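# Clamp locking pliers on a rod and lift it

## Task

Turn the end screw of the locking pliers so the jaws suit the rod lying in the slot, clamp the pliers tightly onto the rod with the rod resting in the notches of the jaws, and raise the rod at least a wide hand's width above the floor of the slot. At the end, one gripper holds the pliers motionless by their handles, the pliers and rod touch nothing else, and the other gripper is empty with its arm kept far from both.

## Robot and tools

Robot: two six-joint arms, left_arm and right_arm, each ending in a parallel two-finger gripper. Bases (URDF root links, scene frame): left_arm at (-0.008, +0.243, +0.133) m, right_arm at (+0.047, -0.271, +0.133) m, both slightly tilted. Scene frame: origin on the table top midway between the arms, +z up, +x out over the table, left_arm on the +y side. The names left and right do not refer to image sides. Mounting plates and the metal frame behind the arms are fixed obstacles.

Joint order in every row and every per-joint list: waist (joint1), shoulder (joint2), elbow (joint3), wrist pitch (joint4), wrist yaw (joint5), wrist roll (joint6). Wrist roll has its sign flipped compared with the URDF, both in commands and in results. Ranges (URDF signs, rad): waist -2.618 to 3.054, shoulder 0.000 to 3.142, elbow 0.000 to 3.142, wrist pitch -1.571 to 1.571, wrist yaw -1.571 to 1.571, wrist roll -2.094 to 2.094. True ends may differ by up to 0.036 rad.

Gripper geometry: fingers point along the gripper's +z axis and close along its y axis. end_effector_position is the point between the pads, roughly 1 cm behind the fingertips. Printed hand positions can be slightly wrong, more so at long reach.

execute_actions(actions): actions is a list of actions run one after another. Each action is a table of at most 15 rows; each row lasts one control step (1/30 s), and if fewer than 15 rows are given the last row repeats to fill the action. A row is one flat list of 14 numbers, each in [-1, 1], covering both arms even if one is idle: left_arm's 6 joint values then its opening, then right_arm's 6 joint values then its opening. Joint values are offsets, scaled so 1.0 equals 1.202 rad (waist), 1.258 (shoulder), 1.238 (elbow), 2.073 (wrist pitch), 2.022 (wrist yaw and roll), measured from the angles the joints had when that action began (not from the previous row); for a call's first action that is the last reported state. The opening is absolute: +1 fully open, -1 closed. An action that would drive a joint more than 0.036 rad beyond its range is refused for both arms; if the first action fails that check, or any action is malformed, nothing in the call runs. An empty list just returns the current state and images.

move(target, speed, blocking): target is one 14-number row in the same layout; its joint values are offsets from the Joint positions in the latest result showing them, and its openings are absolute and sent at once. speed is the peak rate in rad/s (0.01 to 2, default 0.5) for whichever joint travels farthest; all joints finish their paths together, taking 0.5 to 10 s, cut off at 10 s. Paths ignore obstacles and the other arm, and far-out grippers sweep fast. The result adds a move: line giving how it ended (done, off_target, moving, held, fault), limits=held or limits=none, and each arm's joint farthest from target. With blocking=false you get a reply after 0.5 s while motion continues; further actions or moves are refused until a result shows it ended, so call wait or stop.

wait(seconds): 0 to 10; arms keep their last command. stop(): brakes a running move; it needs room, more when fast; fingers keep going. zoom_image(camera, region): enlarges [x0, y0, x1, y1] pixels (at most 504 by 504) of the latest image from cam_head_left, cam_head_right, cam_left_wrist or cam_right_wrist (each 672x504). show_instructions(): shows the reference pages (here a locking pliers manual). read_manual(section): licence texts only. finished_scene(scene): ends the given scene irreversibly; only call it once the goal holds steadily.

Results: a state line per arm with gripper position (m) and quaternion wxyz in the scene frame; Joint positions and Joint velocities per arm (six joints in rad or rad/s, then pad gap in m, 0.094 when fully open); Joint targets (what joints are being driven toward now); grip_measured (opening on the command scale, each gripper off by up to about 1 mm); joint torques (offset, noisy). Messages: "joint sent to its limit", "joint command not followed" (clearance check altered targets), "too close", FAULT, MOTOR HOT (from 75 °C; stops at 90 °C and 100 °C, the latter drops the arm). Camera calibration gives K, distortion and T_world_to_cam, which maps scene coordinates into each camera's frame; wrist camera poses follow the arm's joints.

Motion limits: each step a joint target may lead its measured angle by at most 0.202 (waist), 0.258 (shoulder), 0.238 (elbow), 0.573 (wrist pitch), 0.522 (wrist yaw and roll) rad, and targets are scaled back if the gripper would jump over 70 mm; big offsets span several actions, and an unfinished motion should be re-commanded. Zero offsets can let an arm droop; to hold it, resend the offset back to the wanted angles first, then zeros.

Gripping: command an opening below grip_measured, about 0.03 lower for a firm hold; pads give roughly 50 to 62 N, less on very thin parts.

Avoid: knocking anything off the table (fails the task), arms hitting or pressing each other, dropping or slamming objects, fast impacts and pushing far past contact. Loose objects may get an occasional brief nudge.

Each tool is called after "Call:" by a JSON object that holds its "name" and its "arguments", one argument or row to a line.

Reference images:

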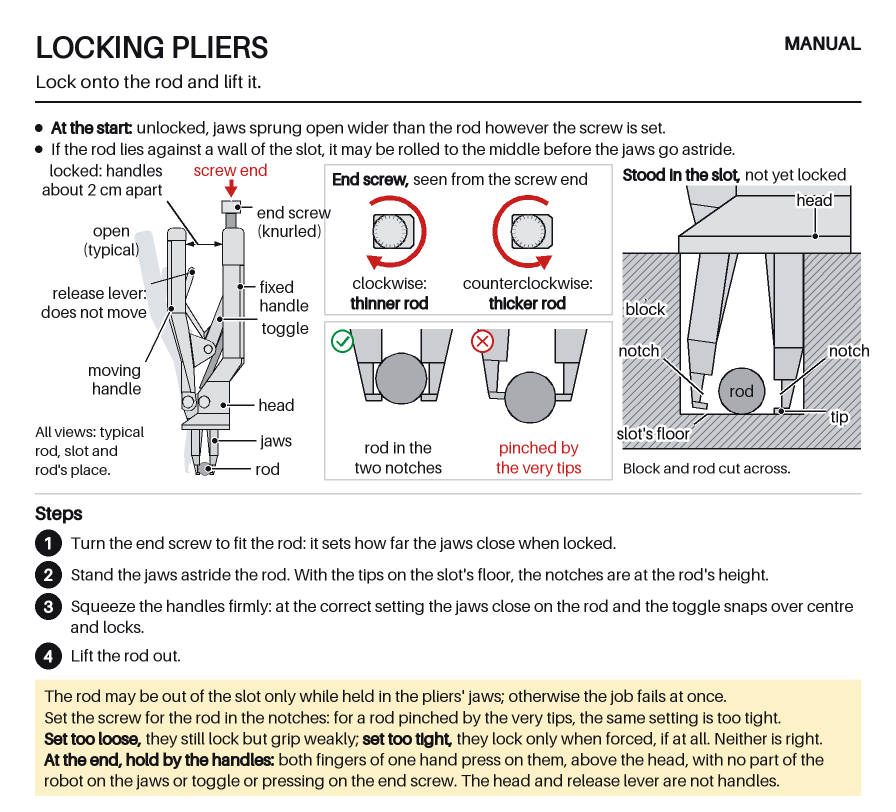

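## Session

I'll start by looking at the scene.

Call:
{"name": "execute_actions", "arguments": {
  "actions": []
}}

Scene clock: 0.00 s.
left_arm: end_effector_position=(+0.0697, -0.0415, +0.1467) grip_measured=+1.000 end_effector_quat_wxyz=(-0.014, +0.768, +0.639, -0.023) | right_arm: end_effector_position=(+0.3009, -0.1746, +0.3289) grip_measured=+1.000 end_effector_quat_wxyz=(-0.549, +0.648, -0.493, +0.188)
Joint names: [waist, shoulder, elbow, wrist pitch, wrist yaw, wrist roll]
Joint positions: left_arm=[-1.372  1.8    1.064 -0.863  0.045 -0.472  0.094] | right_arm=[ 0.22   0.568  0.408 -0.231 -0.486  1.46   0.094]
Joint velocities: left_arm=[-0.007 -0.012  0.002  0.081 -0.095 -0.022  0.   ] | right_arm=[-0.002 -0.012 -0.002  0.037 -0.007  0.11   0.   ]
Joint torques (N m, as the arm reports them, + toward a larger Joint positions number): no reading
Motor temperatures (°C, as the motors report them): left_arm=[23 23 21 21 24 23] | right_arm=[21 23 23 22 22 24]
Joint targets: left_arm=[-1.373 1.789 1.073 -0.859 0.049 -0.473] | right_arm=[0.220 0.562 0.411 -0.247 -0.491 1.454]

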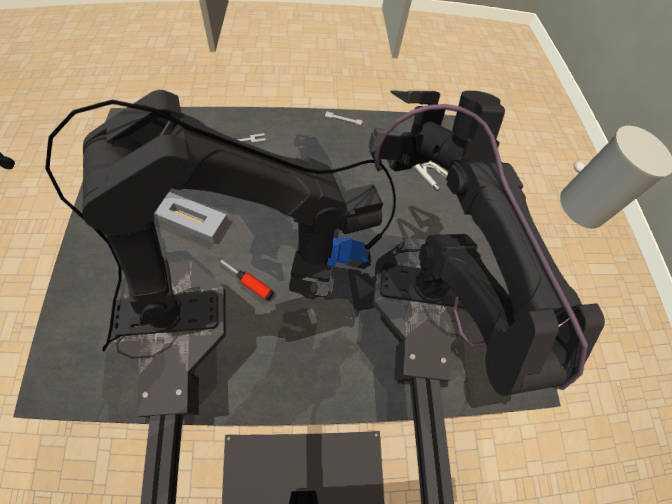

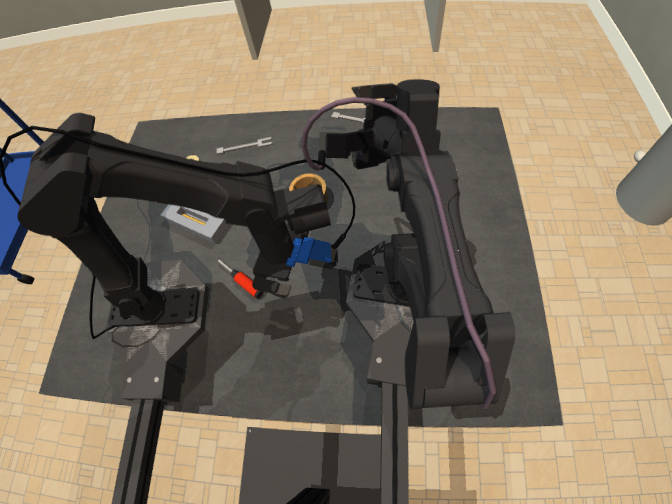

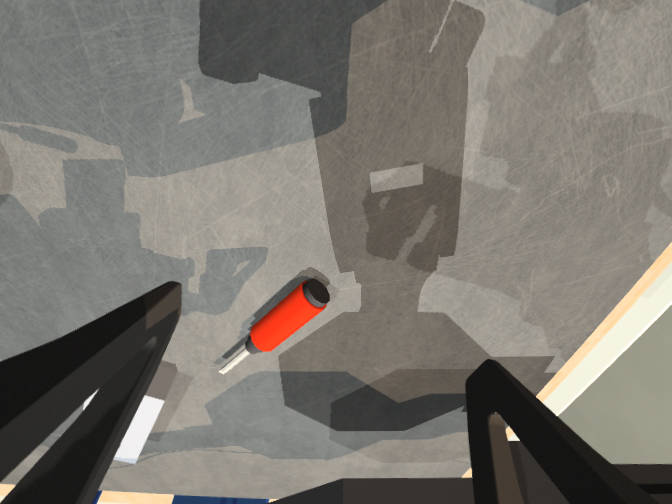

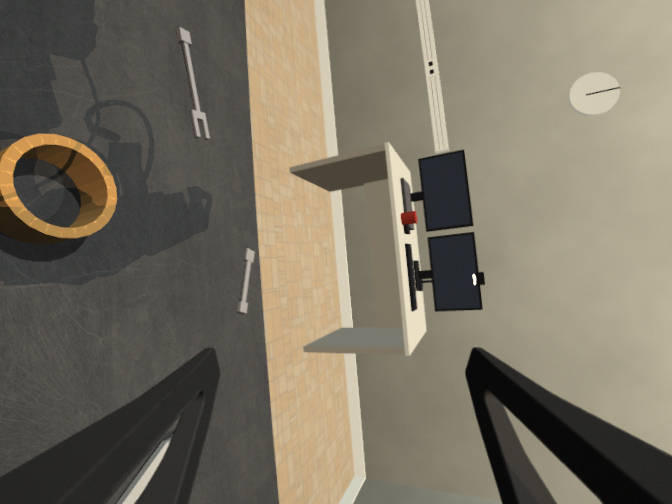

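Call:
{"name": "zoom_image", "arguments": {
  "camera": "cam_head_left",
  "region": [370, 120, 500, 230]
}}

Call:
{"name": "zoom_image", "arguments": {
  "camera": "cam_head_left",
  "region": [130, 170, 260, 270]
}}

Region (370, 120, 500, 230) of cam_head_left's 672x504 image, scaled by 3.877, with more detail than that image has; it fills the top 426 rows of this view, and the rest is white.

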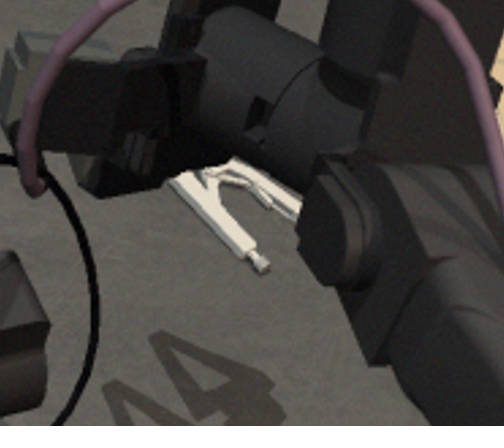

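Region (130, 170, 260, 270) of cam_head_left's 672x504 image, scaled by 3.877, with more detail than that image has; it fills the top 388 rows of this view, and the rest is white.

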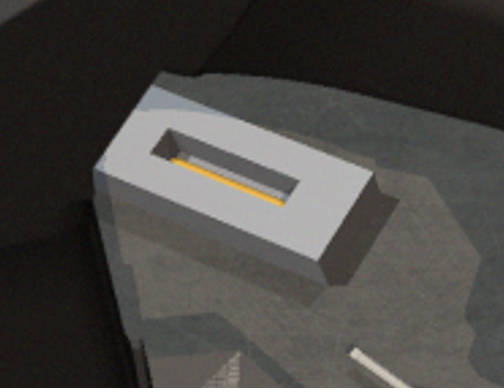

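Call:
{"name": "move", "arguments": {
  "target": [1.0, -0.267, -0.018, -0.138, -0.022, 0.233, 1.0, -0.278, 1.0, 0.882, -0.489, 0.240, -0.722, 1.0],
  "speed": 0.6
}}

Scene clock: 27.47 s.
left_arm: end_effector_position=(+0.2347, +0.2238, +0.2159) grip_measured=+1.000 end_effector_quat_wxyz=(-0.006, +0.046, +0.999, -0.014) | right_arm: end_effector_position=(+0.3712, -0.3575, +0.2293) grip_measured=+1.000 end_effector_quat_wxyz=(-0.003, +0.126, +0.992, +0.016)
Joint names: [waist, shoulder, elbow, wrist pitch, wrist yaw, wrist roll]
Joint positions: left_arm=[-0.176  1.49   1.049 -1.141  0.005 -0.006  0.094] | right_arm=[-0.107  1.82   1.472 -1.226 -0.01   0.011  0.094]
Joint velocities: left_arm=[-0.012 -0.002 -0.002 -0.022 -0.066  0.007  0.   ] | right_arm=[-0.017 -0.017 -0.007 -0.095 -0.051  0.037  0.   ]
Joint torques (N m, as the arm reports them, + toward a larger Joint positions number): left_arm=[ 0.36 -7.93  4.06  0.22 -0.01  0.07] | right_arm=[-0.43 -8.91  8.49 -0.03  0.14 -0.13]
Motor temperatures (°C, as the motors report them): left_arm=[23 25 22 21 24 23] | right_arm=[21 23 26 25 22 24]
Joint targets: left_arm=[-0.170 1.463 1.041 -1.149 0.000 -0.001] | right_arm=[-0.114 1.826 1.500 -1.244 -0.001 0.000]
move: off_target (left_arm, right_arm); limits=none; left_arm: farthest joint: the shoulder, 0.026 radians from its target (0.336 radians at the start); right_arm: farthest joint: the elbow, 0.028 radians from its target (1.092 radians at the start)
camera_calibration (this result's frames):
cam_left_wrist: T_world_to_cam=[[0.206572, -0.978366, -0.0112869, 0.173511], [-0.786667, -0.172934, 0.592663, 0.124477], [-0.581794, -0.113549, -0.805371, 0.427255], [0, 0, 0, 1]] pos_world=[0.310654, 0.239798, 0.272285]
cam_right_wrist: T_world_to_cam=[[-0.232443, -0.972076, -0.0322381, -0.247527], [-0.85925, 0.189709, 0.475079, 0.320511], [-0.455697, 0.138129, -0.879353, 0.524728], [0, 0, 0, 1]] pos_world=[0.45698, -0.373899, 0.301173]

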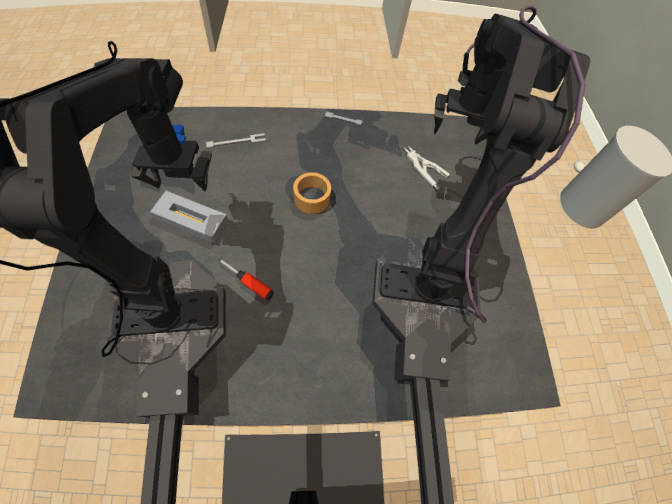

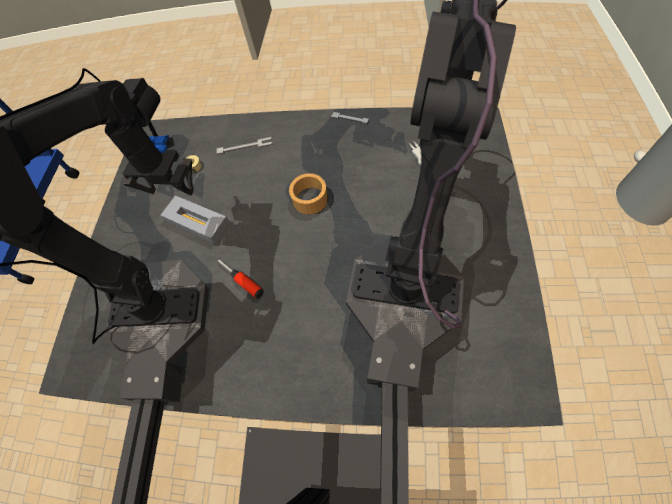

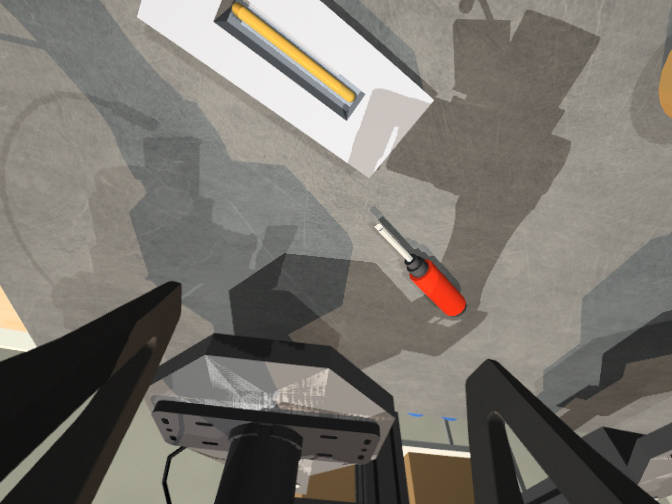

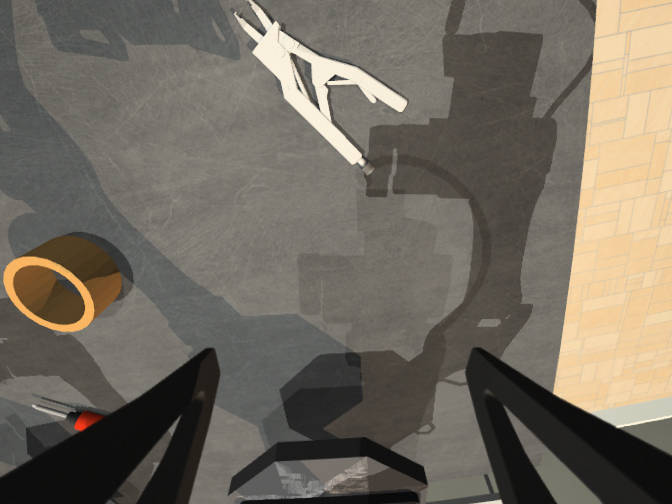

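Call:
{"name": "zoom_image", "arguments": {
  "camera": "cam_right_wrist",
  "region": [210, 0, 430, 200]
}}

Call:
{"name": "zoom_image", "arguments": {
  "camera": "cam_left_wrist",
  "region": [130, 0, 450, 190]
}}

Call:
{"name": "zoom_image", "arguments": {
  "camera": "cam_head_left",
  "region": [390, 130, 470, 200]
}}

Region (210, 0, 430, 200) of cam_right_wrist's 672x504 image, scaled by 2.291, with more detail than that image has; it fills the top 458 rows of this view, and the rest is white.

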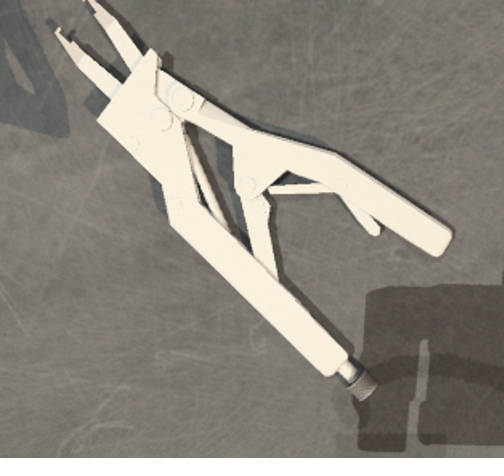

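Region (130, 0, 450, 190) of cam_left_wrist's 672x504 image, scaled by 1.575, with more detail than that image has; it fills the top 299 rows of this view, and the rest is white.

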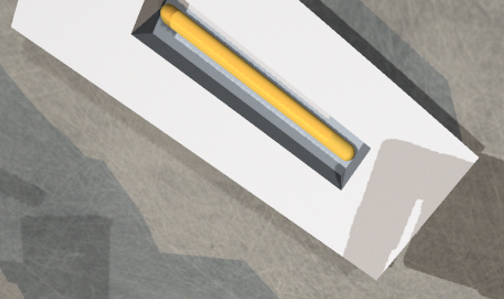

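Region (390, 130, 470, 200) of cam_head_left's 672x504 image, scaled by 6.300, with more detail than that image has; it fills the top 441 rows of this view, and the rest is white.

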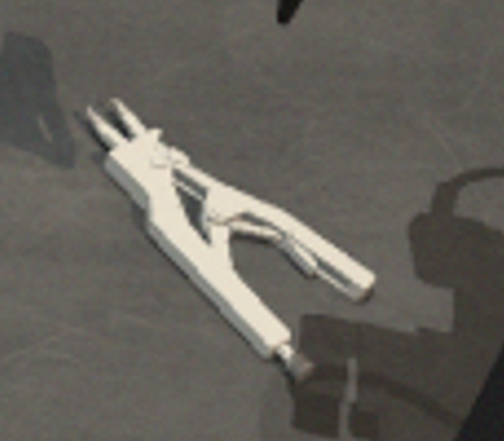

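Call:
{"name": "move", "arguments": {
  "target": [0.132, -0.078, -0.619, 0.630, -0.002, 0.003, 1.0, 0.010, 0.267, -0.100, 0.234, 0.005, 0.406, -0.25],
  "speed": 0.6
}}

Scene clock: 61.93 s.
left_arm: end_effector_position=(+0.2677, +0.2594, +0.1082) grip_measured=+1.000 end_effector_quat_wxyz=(+0.286, -0.030, +0.958, -0.004) | right_arm: end_effector_position=(+0.4212, -0.3689, +0.0915) grip_measured=-0.247 end_effector_quat_wxyz=(+0.017, -0.275, +0.961, +0.005)
Joint names: [waist, shoulder, elbow, wrist pitch, wrist yaw, wrist roll]
Joint positions: left_arm=[-0.028  1.419  0.289  0.144  0.005 -0.004  0.094] | right_arm=[-0.107  2.147  1.363 -0.756 -0.004  0.821  0.035]
Joint velocities: left_arm=[-0.012  0.007 -0.007 -0.037  0.022  0.11   0.   ] | right_arm=[ 0.002  0.007  0.002  0.007 -0.022  0.095  0.001]
Joint torques (N m, as the arm reports them, + toward a larger Joint positions number): left_arm=[ 0.79 -6.23  3.39  1.66 -0.01  0.07] | right_arm=[  1.25 -11.02   4.17   0.39   0.05   0.11]
Motor temperatures (°C, as the motors report them): left_arm=[23 26 22 21 24 23] | right_arm=[21 26 27 23 22 24]
Joint targets: left_arm=[-0.017 1.392 0.283 0.165 0.001 0.000] | right_arm=[-0.095 2.156 1.348 -0.740 0.000 0.832]
move: off_target (left_arm); limits=none; left_arm: farthest joint: the shoulder, 0.027 radians from its target (0.098 radians at the start); right_arm: farthest joint: the elbow, 0.015 radians from its target (0.124 radians at the start)
camera_calibration (this result's frames):
cam_left_wrist: T_world_to_cam=[[0.3191, -0.934739, 0.156327, 0.140712], [-0.94766, -0.312841, 0.0638012, 0.357007], [-0.0107322, -0.168504, -0.985643, 0.244643], [0, 0, 0, 1]] pos_world=[0.296046, 0.284439, 0.196356]
cam_right_wrist: T_world_to_cam=[[0.543887, -0.839159, -0.000148948, -0.532339], [-0.755284, -0.489602, 0.435702, 0.140302], [-0.365696, -0.23686, -0.900091, 0.25348], [0, 0, 0, 1]] pos_world=[0.488197, -0.317986, 0.166946]

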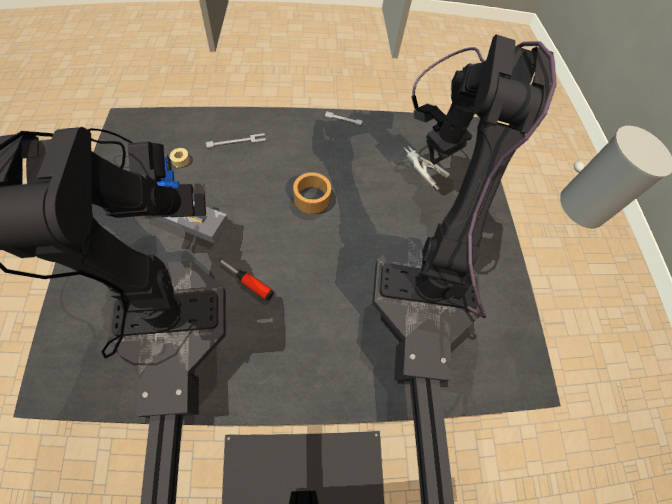

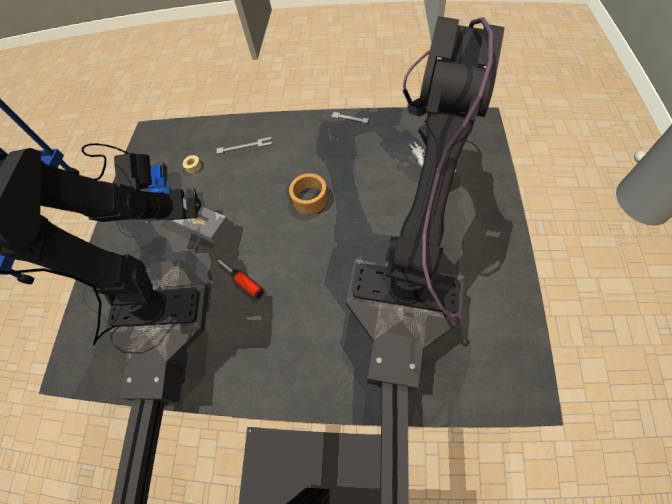

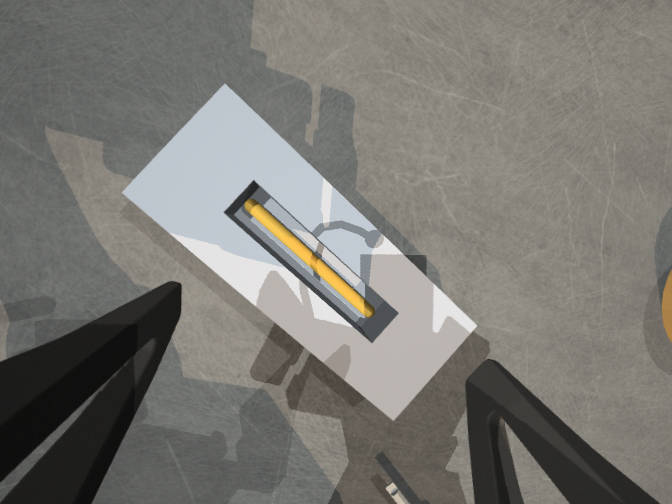

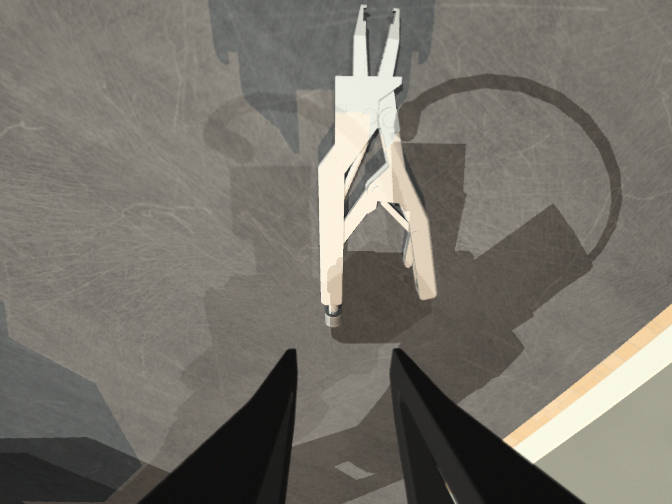

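Call:
{"name": "zoom_image", "arguments": {
  "camera": "cam_left_wrist",
  "region": [210, 165, 410, 355]
}}

Call:
{"name": "zoom_image", "arguments": {
  "camera": "cam_right_wrist",
  "region": [290, 0, 460, 170]
}}

Call:
{"name": "zoom_image", "arguments": {
  "camera": "cam_right_wrist",
  "region": [280, 160, 460, 340]
}}

Region (210, 165, 410, 355) of cam_left_wrist's 672x504 image, scaled by 2.520, with more detail than that image has; it fills the top 479 rows of this view, and the rest is white.

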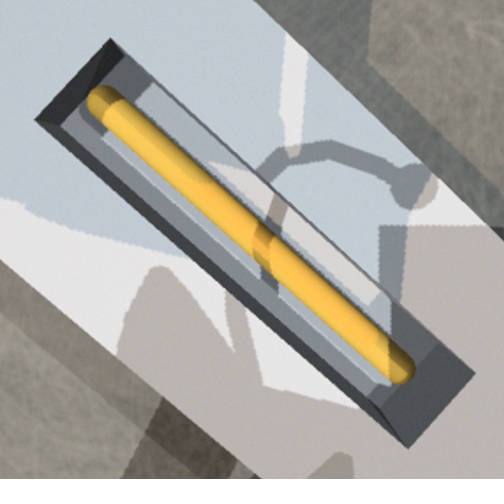

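Region (290, 0, 460, 170) of cam_right_wrist's 672x504 image, scaled by 2.965, with more detail than that image has.

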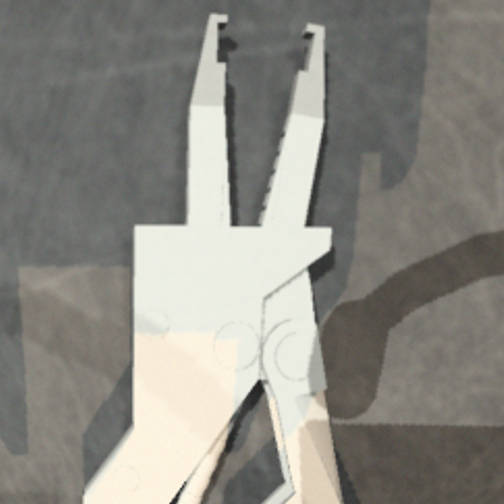

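Region (280, 160, 460, 340) of cam_right_wrist's 672x504 image, scaled by 2.800, with more detail than that image has.

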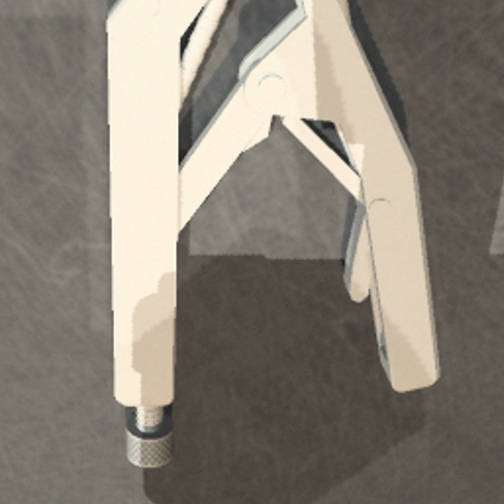

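Call:
{"name": "move", "arguments": {
  "target": [0.009, -0.021, -0.005, 0.010, -0.002, 0.002, 1.0, 0.012, 0.1065, -0.056, 0.0796, 0.002, 0.013, -0.25],
  "speed": 0.3
}}

Scene clock: 95.80 s.
left_arm: end_effector_position=(+0.2678, +0.2594, +0.1082) grip_measured=+1.000 end_effector_quat_wxyz=(+0.287, -0.030, +0.958, -0.004) | right_arm: end_effector_position=(+0.4124, -0.3634, +0.0340) grip_measured=-0.247 end_effector_quat_wxyz=(+0.001, -0.285, +0.958, +0.014)
Joint names: [waist, shoulder, elbow, wrist pitch, wrist yaw, wrist roll]
Joint positions: left_arm=[-0.028  1.419  0.289  0.144  0.005 -0.004  0.094] | right_arm=[-0.102  2.275  1.307 -0.608 -0.004  0.836  0.035]
Joint velocities: left_arm=[-0.012  0.002 -0.002 -0.051  0.007  0.022  0.   ] | right_arm=[-0.007  0.002 -0.007  0.022  0.037  0.022  0.001]
Joint torques (N m, as the arm reports them, + toward a larger Joint positions number): left_arm=[ 0.81 -6.16  3.38  1.67  0.    0.06] | right_arm=[  1.11 -11.62   3.58   0.32   0.06   0.11]
Motor temperatures (°C, as the motors report them): left_arm=[23 25 22 23 24 23] | right_arm=[21 29 25 23 22 24]
Joint targets: left_arm=[-0.017 1.392 0.283 0.164 0.001 -0.000] | right_arm=[-0.093 2.281 1.294 -0.592 -0.000 0.847]
move: off_target (left_arm); limits=none; left_arm: farthest joint: the shoulder, 0.026 radians from its target (0.026 radians at the start); right_arm: farthest joint: the wrist pitch, 0.017 radians from its target (0.165 radians at the start)
camera_calibration (this result's frames):
cam_left_wrist: T_world_to_cam=[[0.319048, -0.93474, 0.156426, 0.140688], [-0.947682, -0.31285, 0.063433, 0.357129], [-0.0103556, -0.16848, -0.985651, 0.24459], [0, 0, 0, 1]] pos_world=[0.296091, 0.284443, 0.196419]
cam_right_wrist: T_world_to_cam=[[0.56092, -0.827451, -0.0263271, -0.524869], [-0.729512, -0.509061, 0.456803, 0.143024], [-0.391385, -0.237024, -0.889178, 0.210038], [0, 0, 0, 1]] pos_world=[0.480953, -0.311711, 0.107609]

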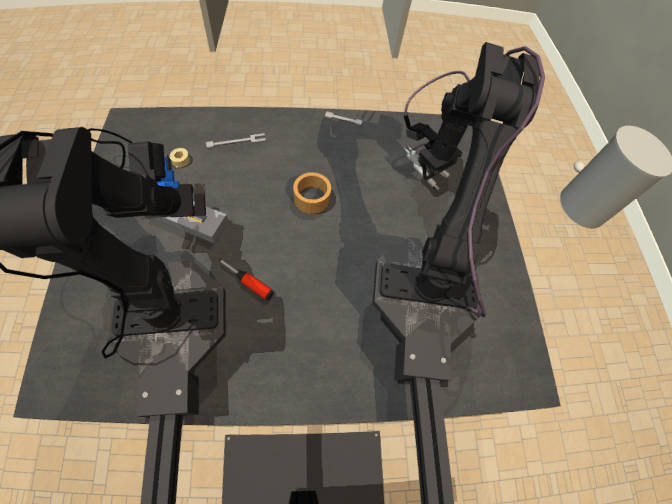

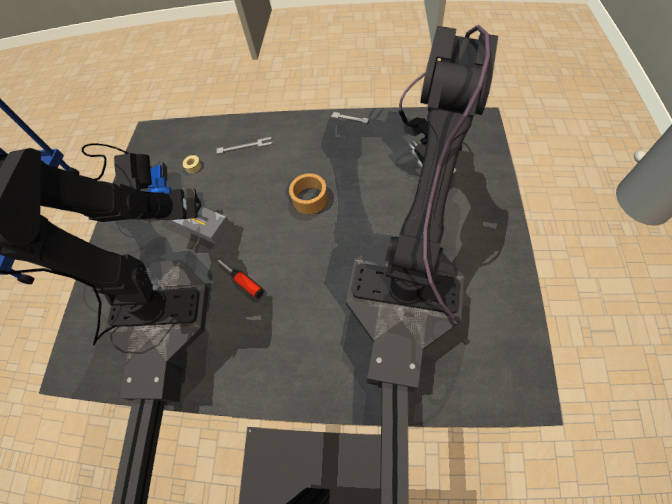

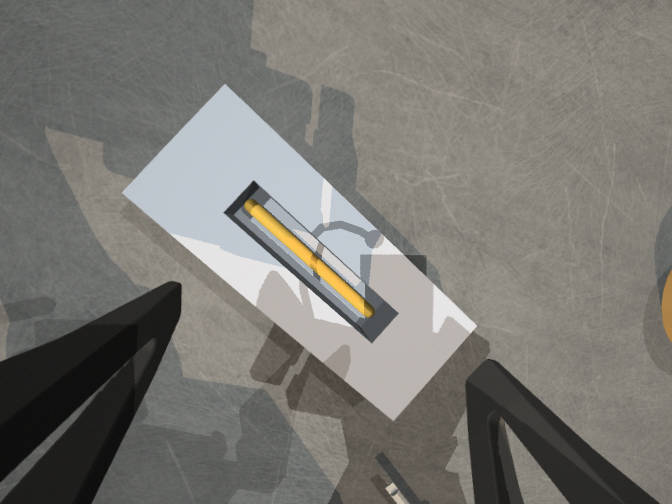

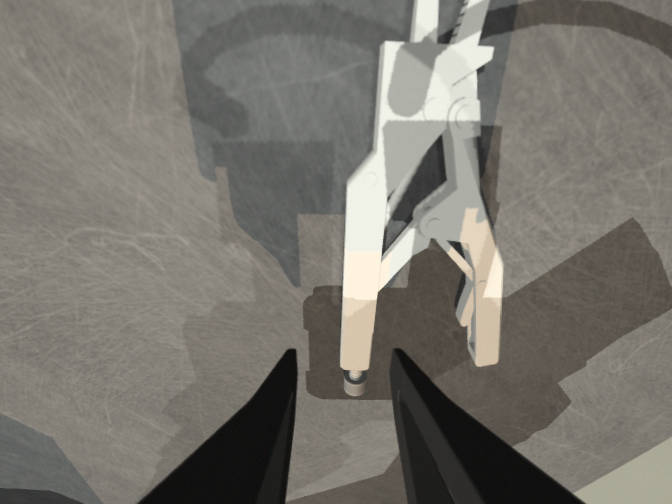

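Call:
{"name": "move", "arguments": {
  "target": [0.009, -0.021, -0.005, 0.010, -0.002, 0.002, 1.0, -0.015, 0.047, 0.0, 0.0347, 0.002, 0.0, -0.25],
  "speed": 0.1
}}

Scene clock: 113.33 s.
left_arm: end_effector_position=(+0.2678, +0.2594, +0.1082) grip_measured=+1.000 end_effector_quat_wxyz=(+0.287, -0.030, +0.958, -0.004) | right_arm: end_effector_position=(+0.4150, -0.3675, +0.0174) grip_measured=-0.247 end_effector_quat_wxyz=(+0.006, -0.280, +0.960, +0.011)
Joint names: [waist, shoulder, elbow, wrist pitch, wrist yaw, wrist roll]
Joint positions: left_arm=[-0.028  1.419  0.289  0.144  0.005 -0.004  0.094] | right_arm=[-0.112  2.32   1.307 -0.552 -0.004  0.836  0.035]
Joint velocities: left_arm=[-0.012 -0.012 -0.002 -0.022 -0.007  0.007  0.   ] | right_arm=[-0.027 -0.022  0.002  0.037 -0.022  0.007 -0.   ]
Joint torques (N m, as the arm reports them, + toward a larger Joint positions number): left_arm=[ 0.82 -6.15  3.38  1.68  0.    0.06] | right_arm=[ -0.53 -11.16   4.47   0.34   0.05  -0.01]
Motor temperatures (°C, as the motors report them): left_arm=[23 25 22 24 24 23] | right_arm=[21 30 25 23 22 24]
Joint targets: left_arm=[-0.017 1.392 0.283 0.165 0.001 -0.000] | right_arm=[-0.120 2.334 1.307 -0.536 0.000 0.836]
move: off_target (left_arm); limits=none; left_arm: farthest joint: the shoulder, 0.026 radians from its target (0.026 radians at the start); right_arm: farthest joint: the wrist pitch, 0.016 radians from its target (0.071 radians at the start)
camera_calibration (this result's frames):
cam_left_wrist: T_world_to_cam=[[0.319048, -0.93474, 0.156426, 0.140688], [-0.947682, -0.31285, 0.063433, 0.357129], [-0.0103556, -0.16848, -0.985651, 0.24459], [0, 0, 0, 1]] pos_world=[0.296091, 0.284443, 0.196419]
cam_right_wrist: T_world_to_cam=[[0.553038, -0.832946, -0.018713, -0.529026], [-0.738637, -0.500564, 0.451499, 0.157341], [-0.385441, -0.235874, -0.892075, 0.193319], [0, 0, 0, 1]] pos_world=[0.483302, -0.316291, 0.0915161]

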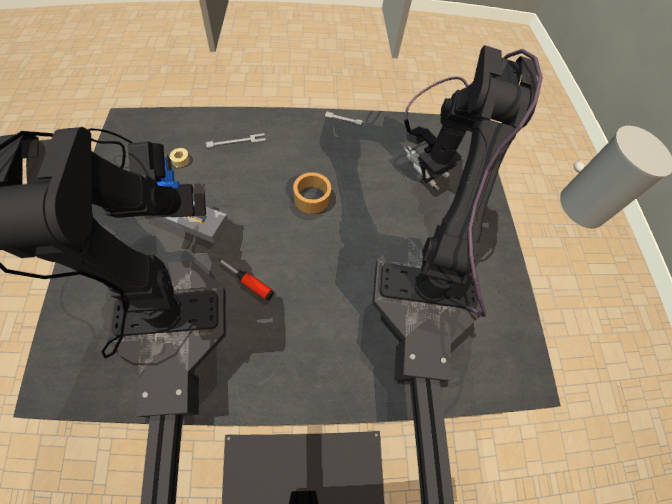

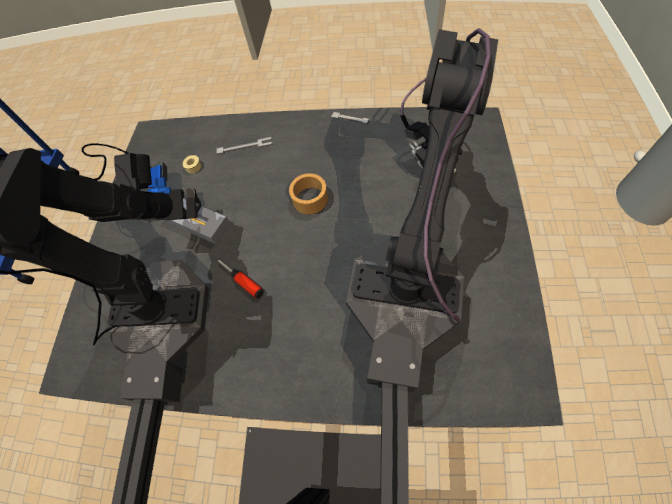

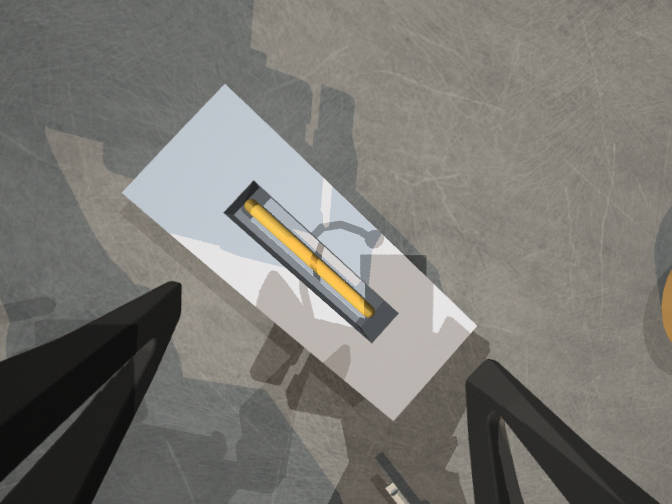

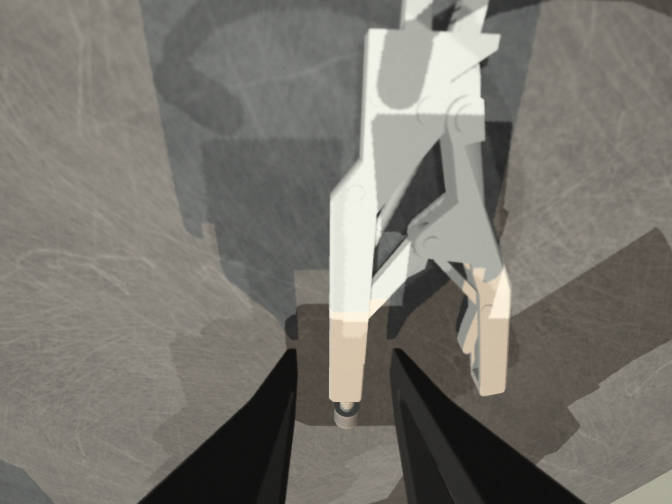

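Call:
{"name": "move", "arguments": {
  "target": [0.009, -0.021, -0.005, 0.010, -0.002, 0.002, 1.0, -0.005, 0.022, 0.0, 0.012, 0.002, 0.0, -0.25],
  "speed": 0.05
}}

Scene clock: 117.80 s.
left_arm: end_effector_position=(+0.2678, +0.2594, +0.1082) grip_measured=+1.000 end_effector_quat_wxyz=(+0.287, -0.030, +0.958, -0.004) | right_arm: end_effector_position=(+0.4136, -0.3670, +0.0121) grip_measured=-0.247 end_effector_quat_wxyz=(+0.003, -0.281, +0.960, +0.013)
Joint names: [waist, shoulder, elbow, wrist pitch, wrist yaw, wrist roll]
Joint positions: left_arm=[-0.028  1.419  0.289  0.144  0.005 -0.004  0.094] | right_arm=[-0.112  2.335  1.307 -0.544 -0.004  0.836  0.035]
Joint velocities: left_arm=[-0.012 -0.007 -0.007  0.051 -0.095  0.022  0.   ] | right_arm=[ 0.002  0.002 -0.002  0.066  0.007  0.022 -0.001]
Joint torques (N m, as the arm reports them, + toward a larger Joint positions number): left_arm=[ 0.81 -6.16  3.37  1.67  0.    0.06] | right_arm=[ -0.28 -11.33   4.42   0.33   0.05   0.  ]
Motor temperatures (°C, as the motors report them): left_arm=[23 25 22 24 24 23] | right_arm=[21 30 25 23 22 24]
Joint targets: left_arm=[-0.017 1.392 0.283 0.165 0.001 -0.000] | right_arm=[-0.118 2.348 1.307 -0.527 0.000 0.836]
move: off_target (left_arm); limits=none; left_arm: farthest joint: the shoulder, 0.026 radians from its target (0.026 radians at the start); right_arm: farthest joint: the wrist pitch, 0.017 radians from its target (0.025 radians at the start)
camera_calibration (this result's frames):
cam_left_wrist: T_world_to_cam=[[0.319048, -0.93474, 0.156426, 0.140688], [-0.947682, -0.31285, 0.063433, 0.357129], [-0.0103556, -0.16848, -0.985651, 0.24459], [0, 0, 0, 1]] pos_world=[0.296091, 0.284443, 0.196419]
cam_right_wrist: T_world_to_cam=[[0.553022, -0.832833, -0.0235997, -0.527859], [-0.735732, -0.501445, 0.455249, 0.157432], [-0.39098, -0.234399, -0.890051, 0.190945], [0, 0, 0, 1]] pos_world=[0.482401, -0.315917, 0.0858233]

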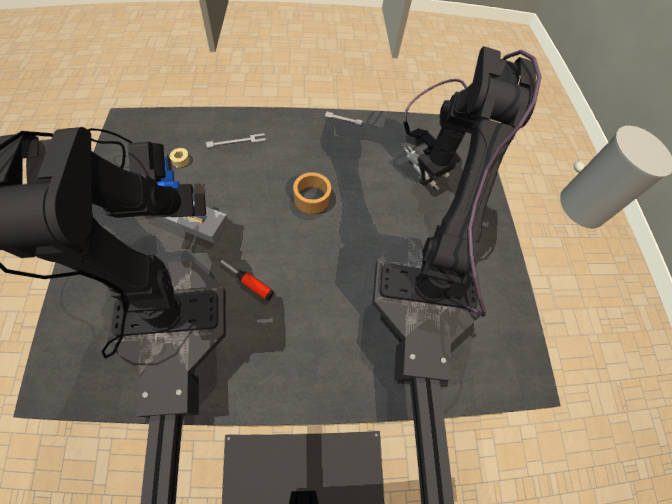

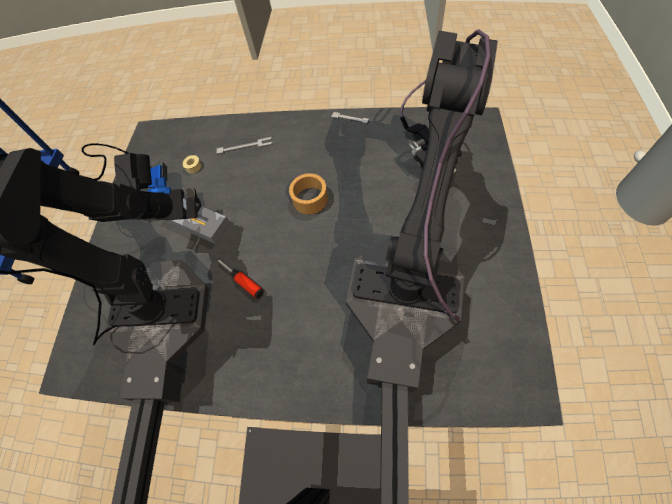

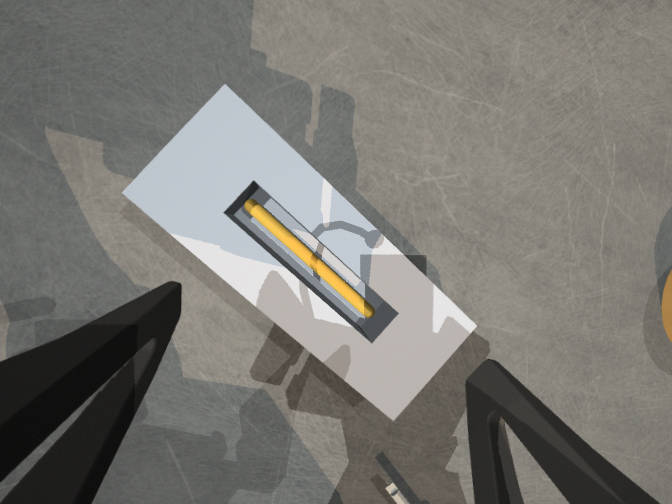

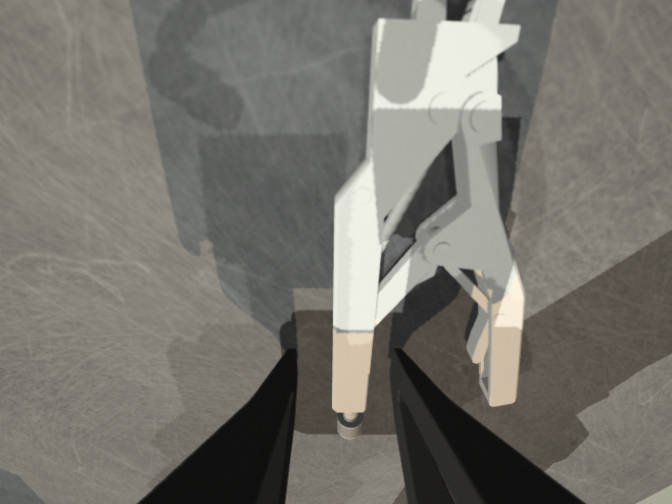

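Call:
{"name": "execute_actions", "arguments": {
  "actions": [
    [[0.009,-0.021,-0.005,0.010,-0.002,0.002,1.0, 0,0,0,0,0,0,-0.30],[0.009,-0.021,-0.005,0.010,-0.002,0.002,1.0, 0,0,0,0,0,0,-0.35],[0.009,-0.021,-0.005,0.010,-0.002,0.002,1.0, 0,0,0,0,0,0,-0.40],[0.009,-0.021,-0.005,0.010,-0.002,0.002,1.0, 0,0,0,0,0,0,-0.45],[0.009,-0.021,-0.005,0.010,-0.002,0.002,1.0, 0,0,0,0,0,0,-0.50],[0.009,-0.021,-0.005,0.010,-0.002,0.002,1.0, 0,0,0,0,0,0,-0.54],[0.009,-0.021,-0.005,0.010,-0.002,0.002,1.0, 0,0,0,0,0,0,-0.58],[0.009,-0.021,-0.005,0.010,-0.002,0.002,1.0, 0,0,0,0,0,0,-0.61],[0.009,-0.021,-0.005,0.010,-0.002,0.002,1.0, 0,0,0,0,0,0,-0.64],[0.009,-0.021,-0.005,0.010,-0.002,0.002,1.0, 0,0,0,0,0,0,-0.66],[0.009,-0.021,-0.005,0.010,-0.002,0.002,1.0, 0,0,0,0,0,0,-0.68],[0.009,-0.021,-0.005,0.010,-0.002,0.002,1.0, 0,0,0,0,0,0,-0.70],[0.009,-0.021,-0.005,0.010,-0.002,0.002,1.0, 0,0,0,0,0,0,-0.71],[0.009,-0.021,-0.005,0.010,-0.002,0.002,1.0, 0,0,0,0,0,0,-0.72],[0.009,-0.021,-0.005,0.010,-0.002,0.002,1.0, 0,0,0,0,0,0,-0.73]],
    [[0.009,-0.021,-0.005,0.010,-0.002,0.002,1.0, 0,0,0,0,0,0,-0.74],[0.009,-0.021,-0.005,0.010,-0.002,0.002,1.0, 0,0,0,0,0,0,-0.75],[0.009,-0.021,-0.005,0.010,-0.002,0.002,1.0, 0,0,0,0,0,0,-0.76]]
  ]
}}

Scene clock: 134.60 s.
left_arm: end_effector_position=(+0.2678, +0.2594, +0.1082) grip_measured=+1.000 end_effector_quat_wxyz=(+0.287, -0.030, +0.958, -0.004) | right_arm: end_effector_position=(+0.4138, -0.3671, +0.0121) grip_measured=-0.743 end_effector_quat_wxyz=(+0.003, -0.281, +0.960, +0.013)
Joint names: [waist, shoulder, elbow, wrist pitch, wrist yaw, wrist roll]
Joint positions: left_arm=[-0.028  1.419  0.289  0.144  0.005 -0.004  0.094] | right_arm=[-0.112  2.335  1.307 -0.543 -0.004  0.836  0.012]
Joint velocities: left_arm=[-0.012 -0.012 -0.002 -0.066  0.022  0.007  0.   ] | right_arm=[-0.002 -0.012  0.012 -0.066 -0.037 -0.066  0.   ]
Joint torques (N m, as the arm reports them, + toward a larger Joint positions number): left_arm=[ 0.81 -6.15  3.37  1.68  0.    0.06] | right_arm=[  0.16 -12.33   4.43   0.17   0.    -0.01]
Motor temperatures (°C, as the motors report them): left_arm=[23 25 22 24 24 23] | right_arm=[21 30 25 23 22 24]
Joint targets: left_arm=[-0.017 1.392 0.283 0.165 0.001 -0.000] | right_arm=[-0.112 2.335 1.307 -0.543 -0.004 0.836]
camera_calibration (this result's frames):
cam_left_wrist: T_world_to_cam=[[0.319048, -0.93474, 0.156426, 0.140688], [-0.947682, -0.31285, 0.063433, 0.357129], [-0.0103556, -0.16848, -0.985651, 0.24459], [0, 0, 0, 1]] pos_world=[0.296091, 0.284443, 0.196419]
cam_right_wrist: T_world_to_cam=[[0.553025, -0.832846, -0.0230248, -0.528015], [-0.736075, -0.501341, 0.454809, 0.157727], [-0.390329, -0.234573, -0.890291, 0.190674], [0, 0, 0, 1]] pos_world=[0.48253, -0.315953, 0.0858617]

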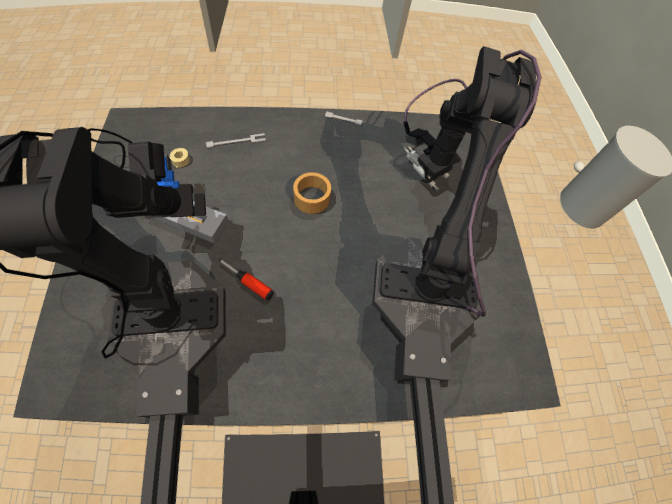

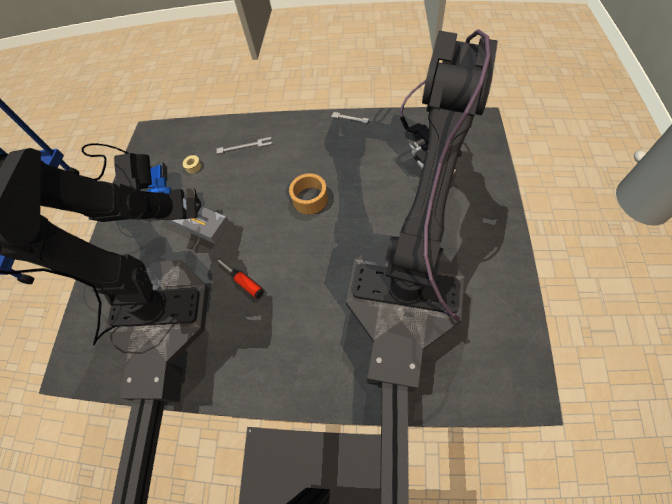

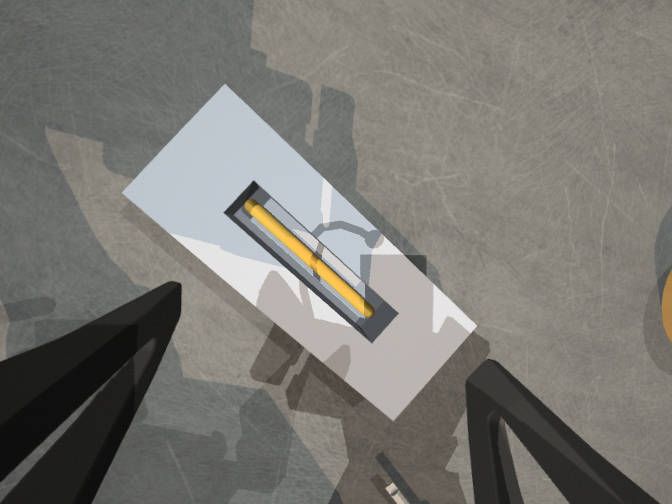

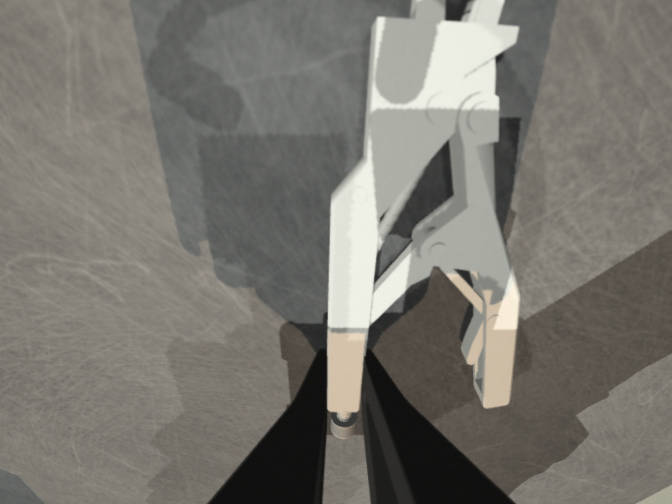

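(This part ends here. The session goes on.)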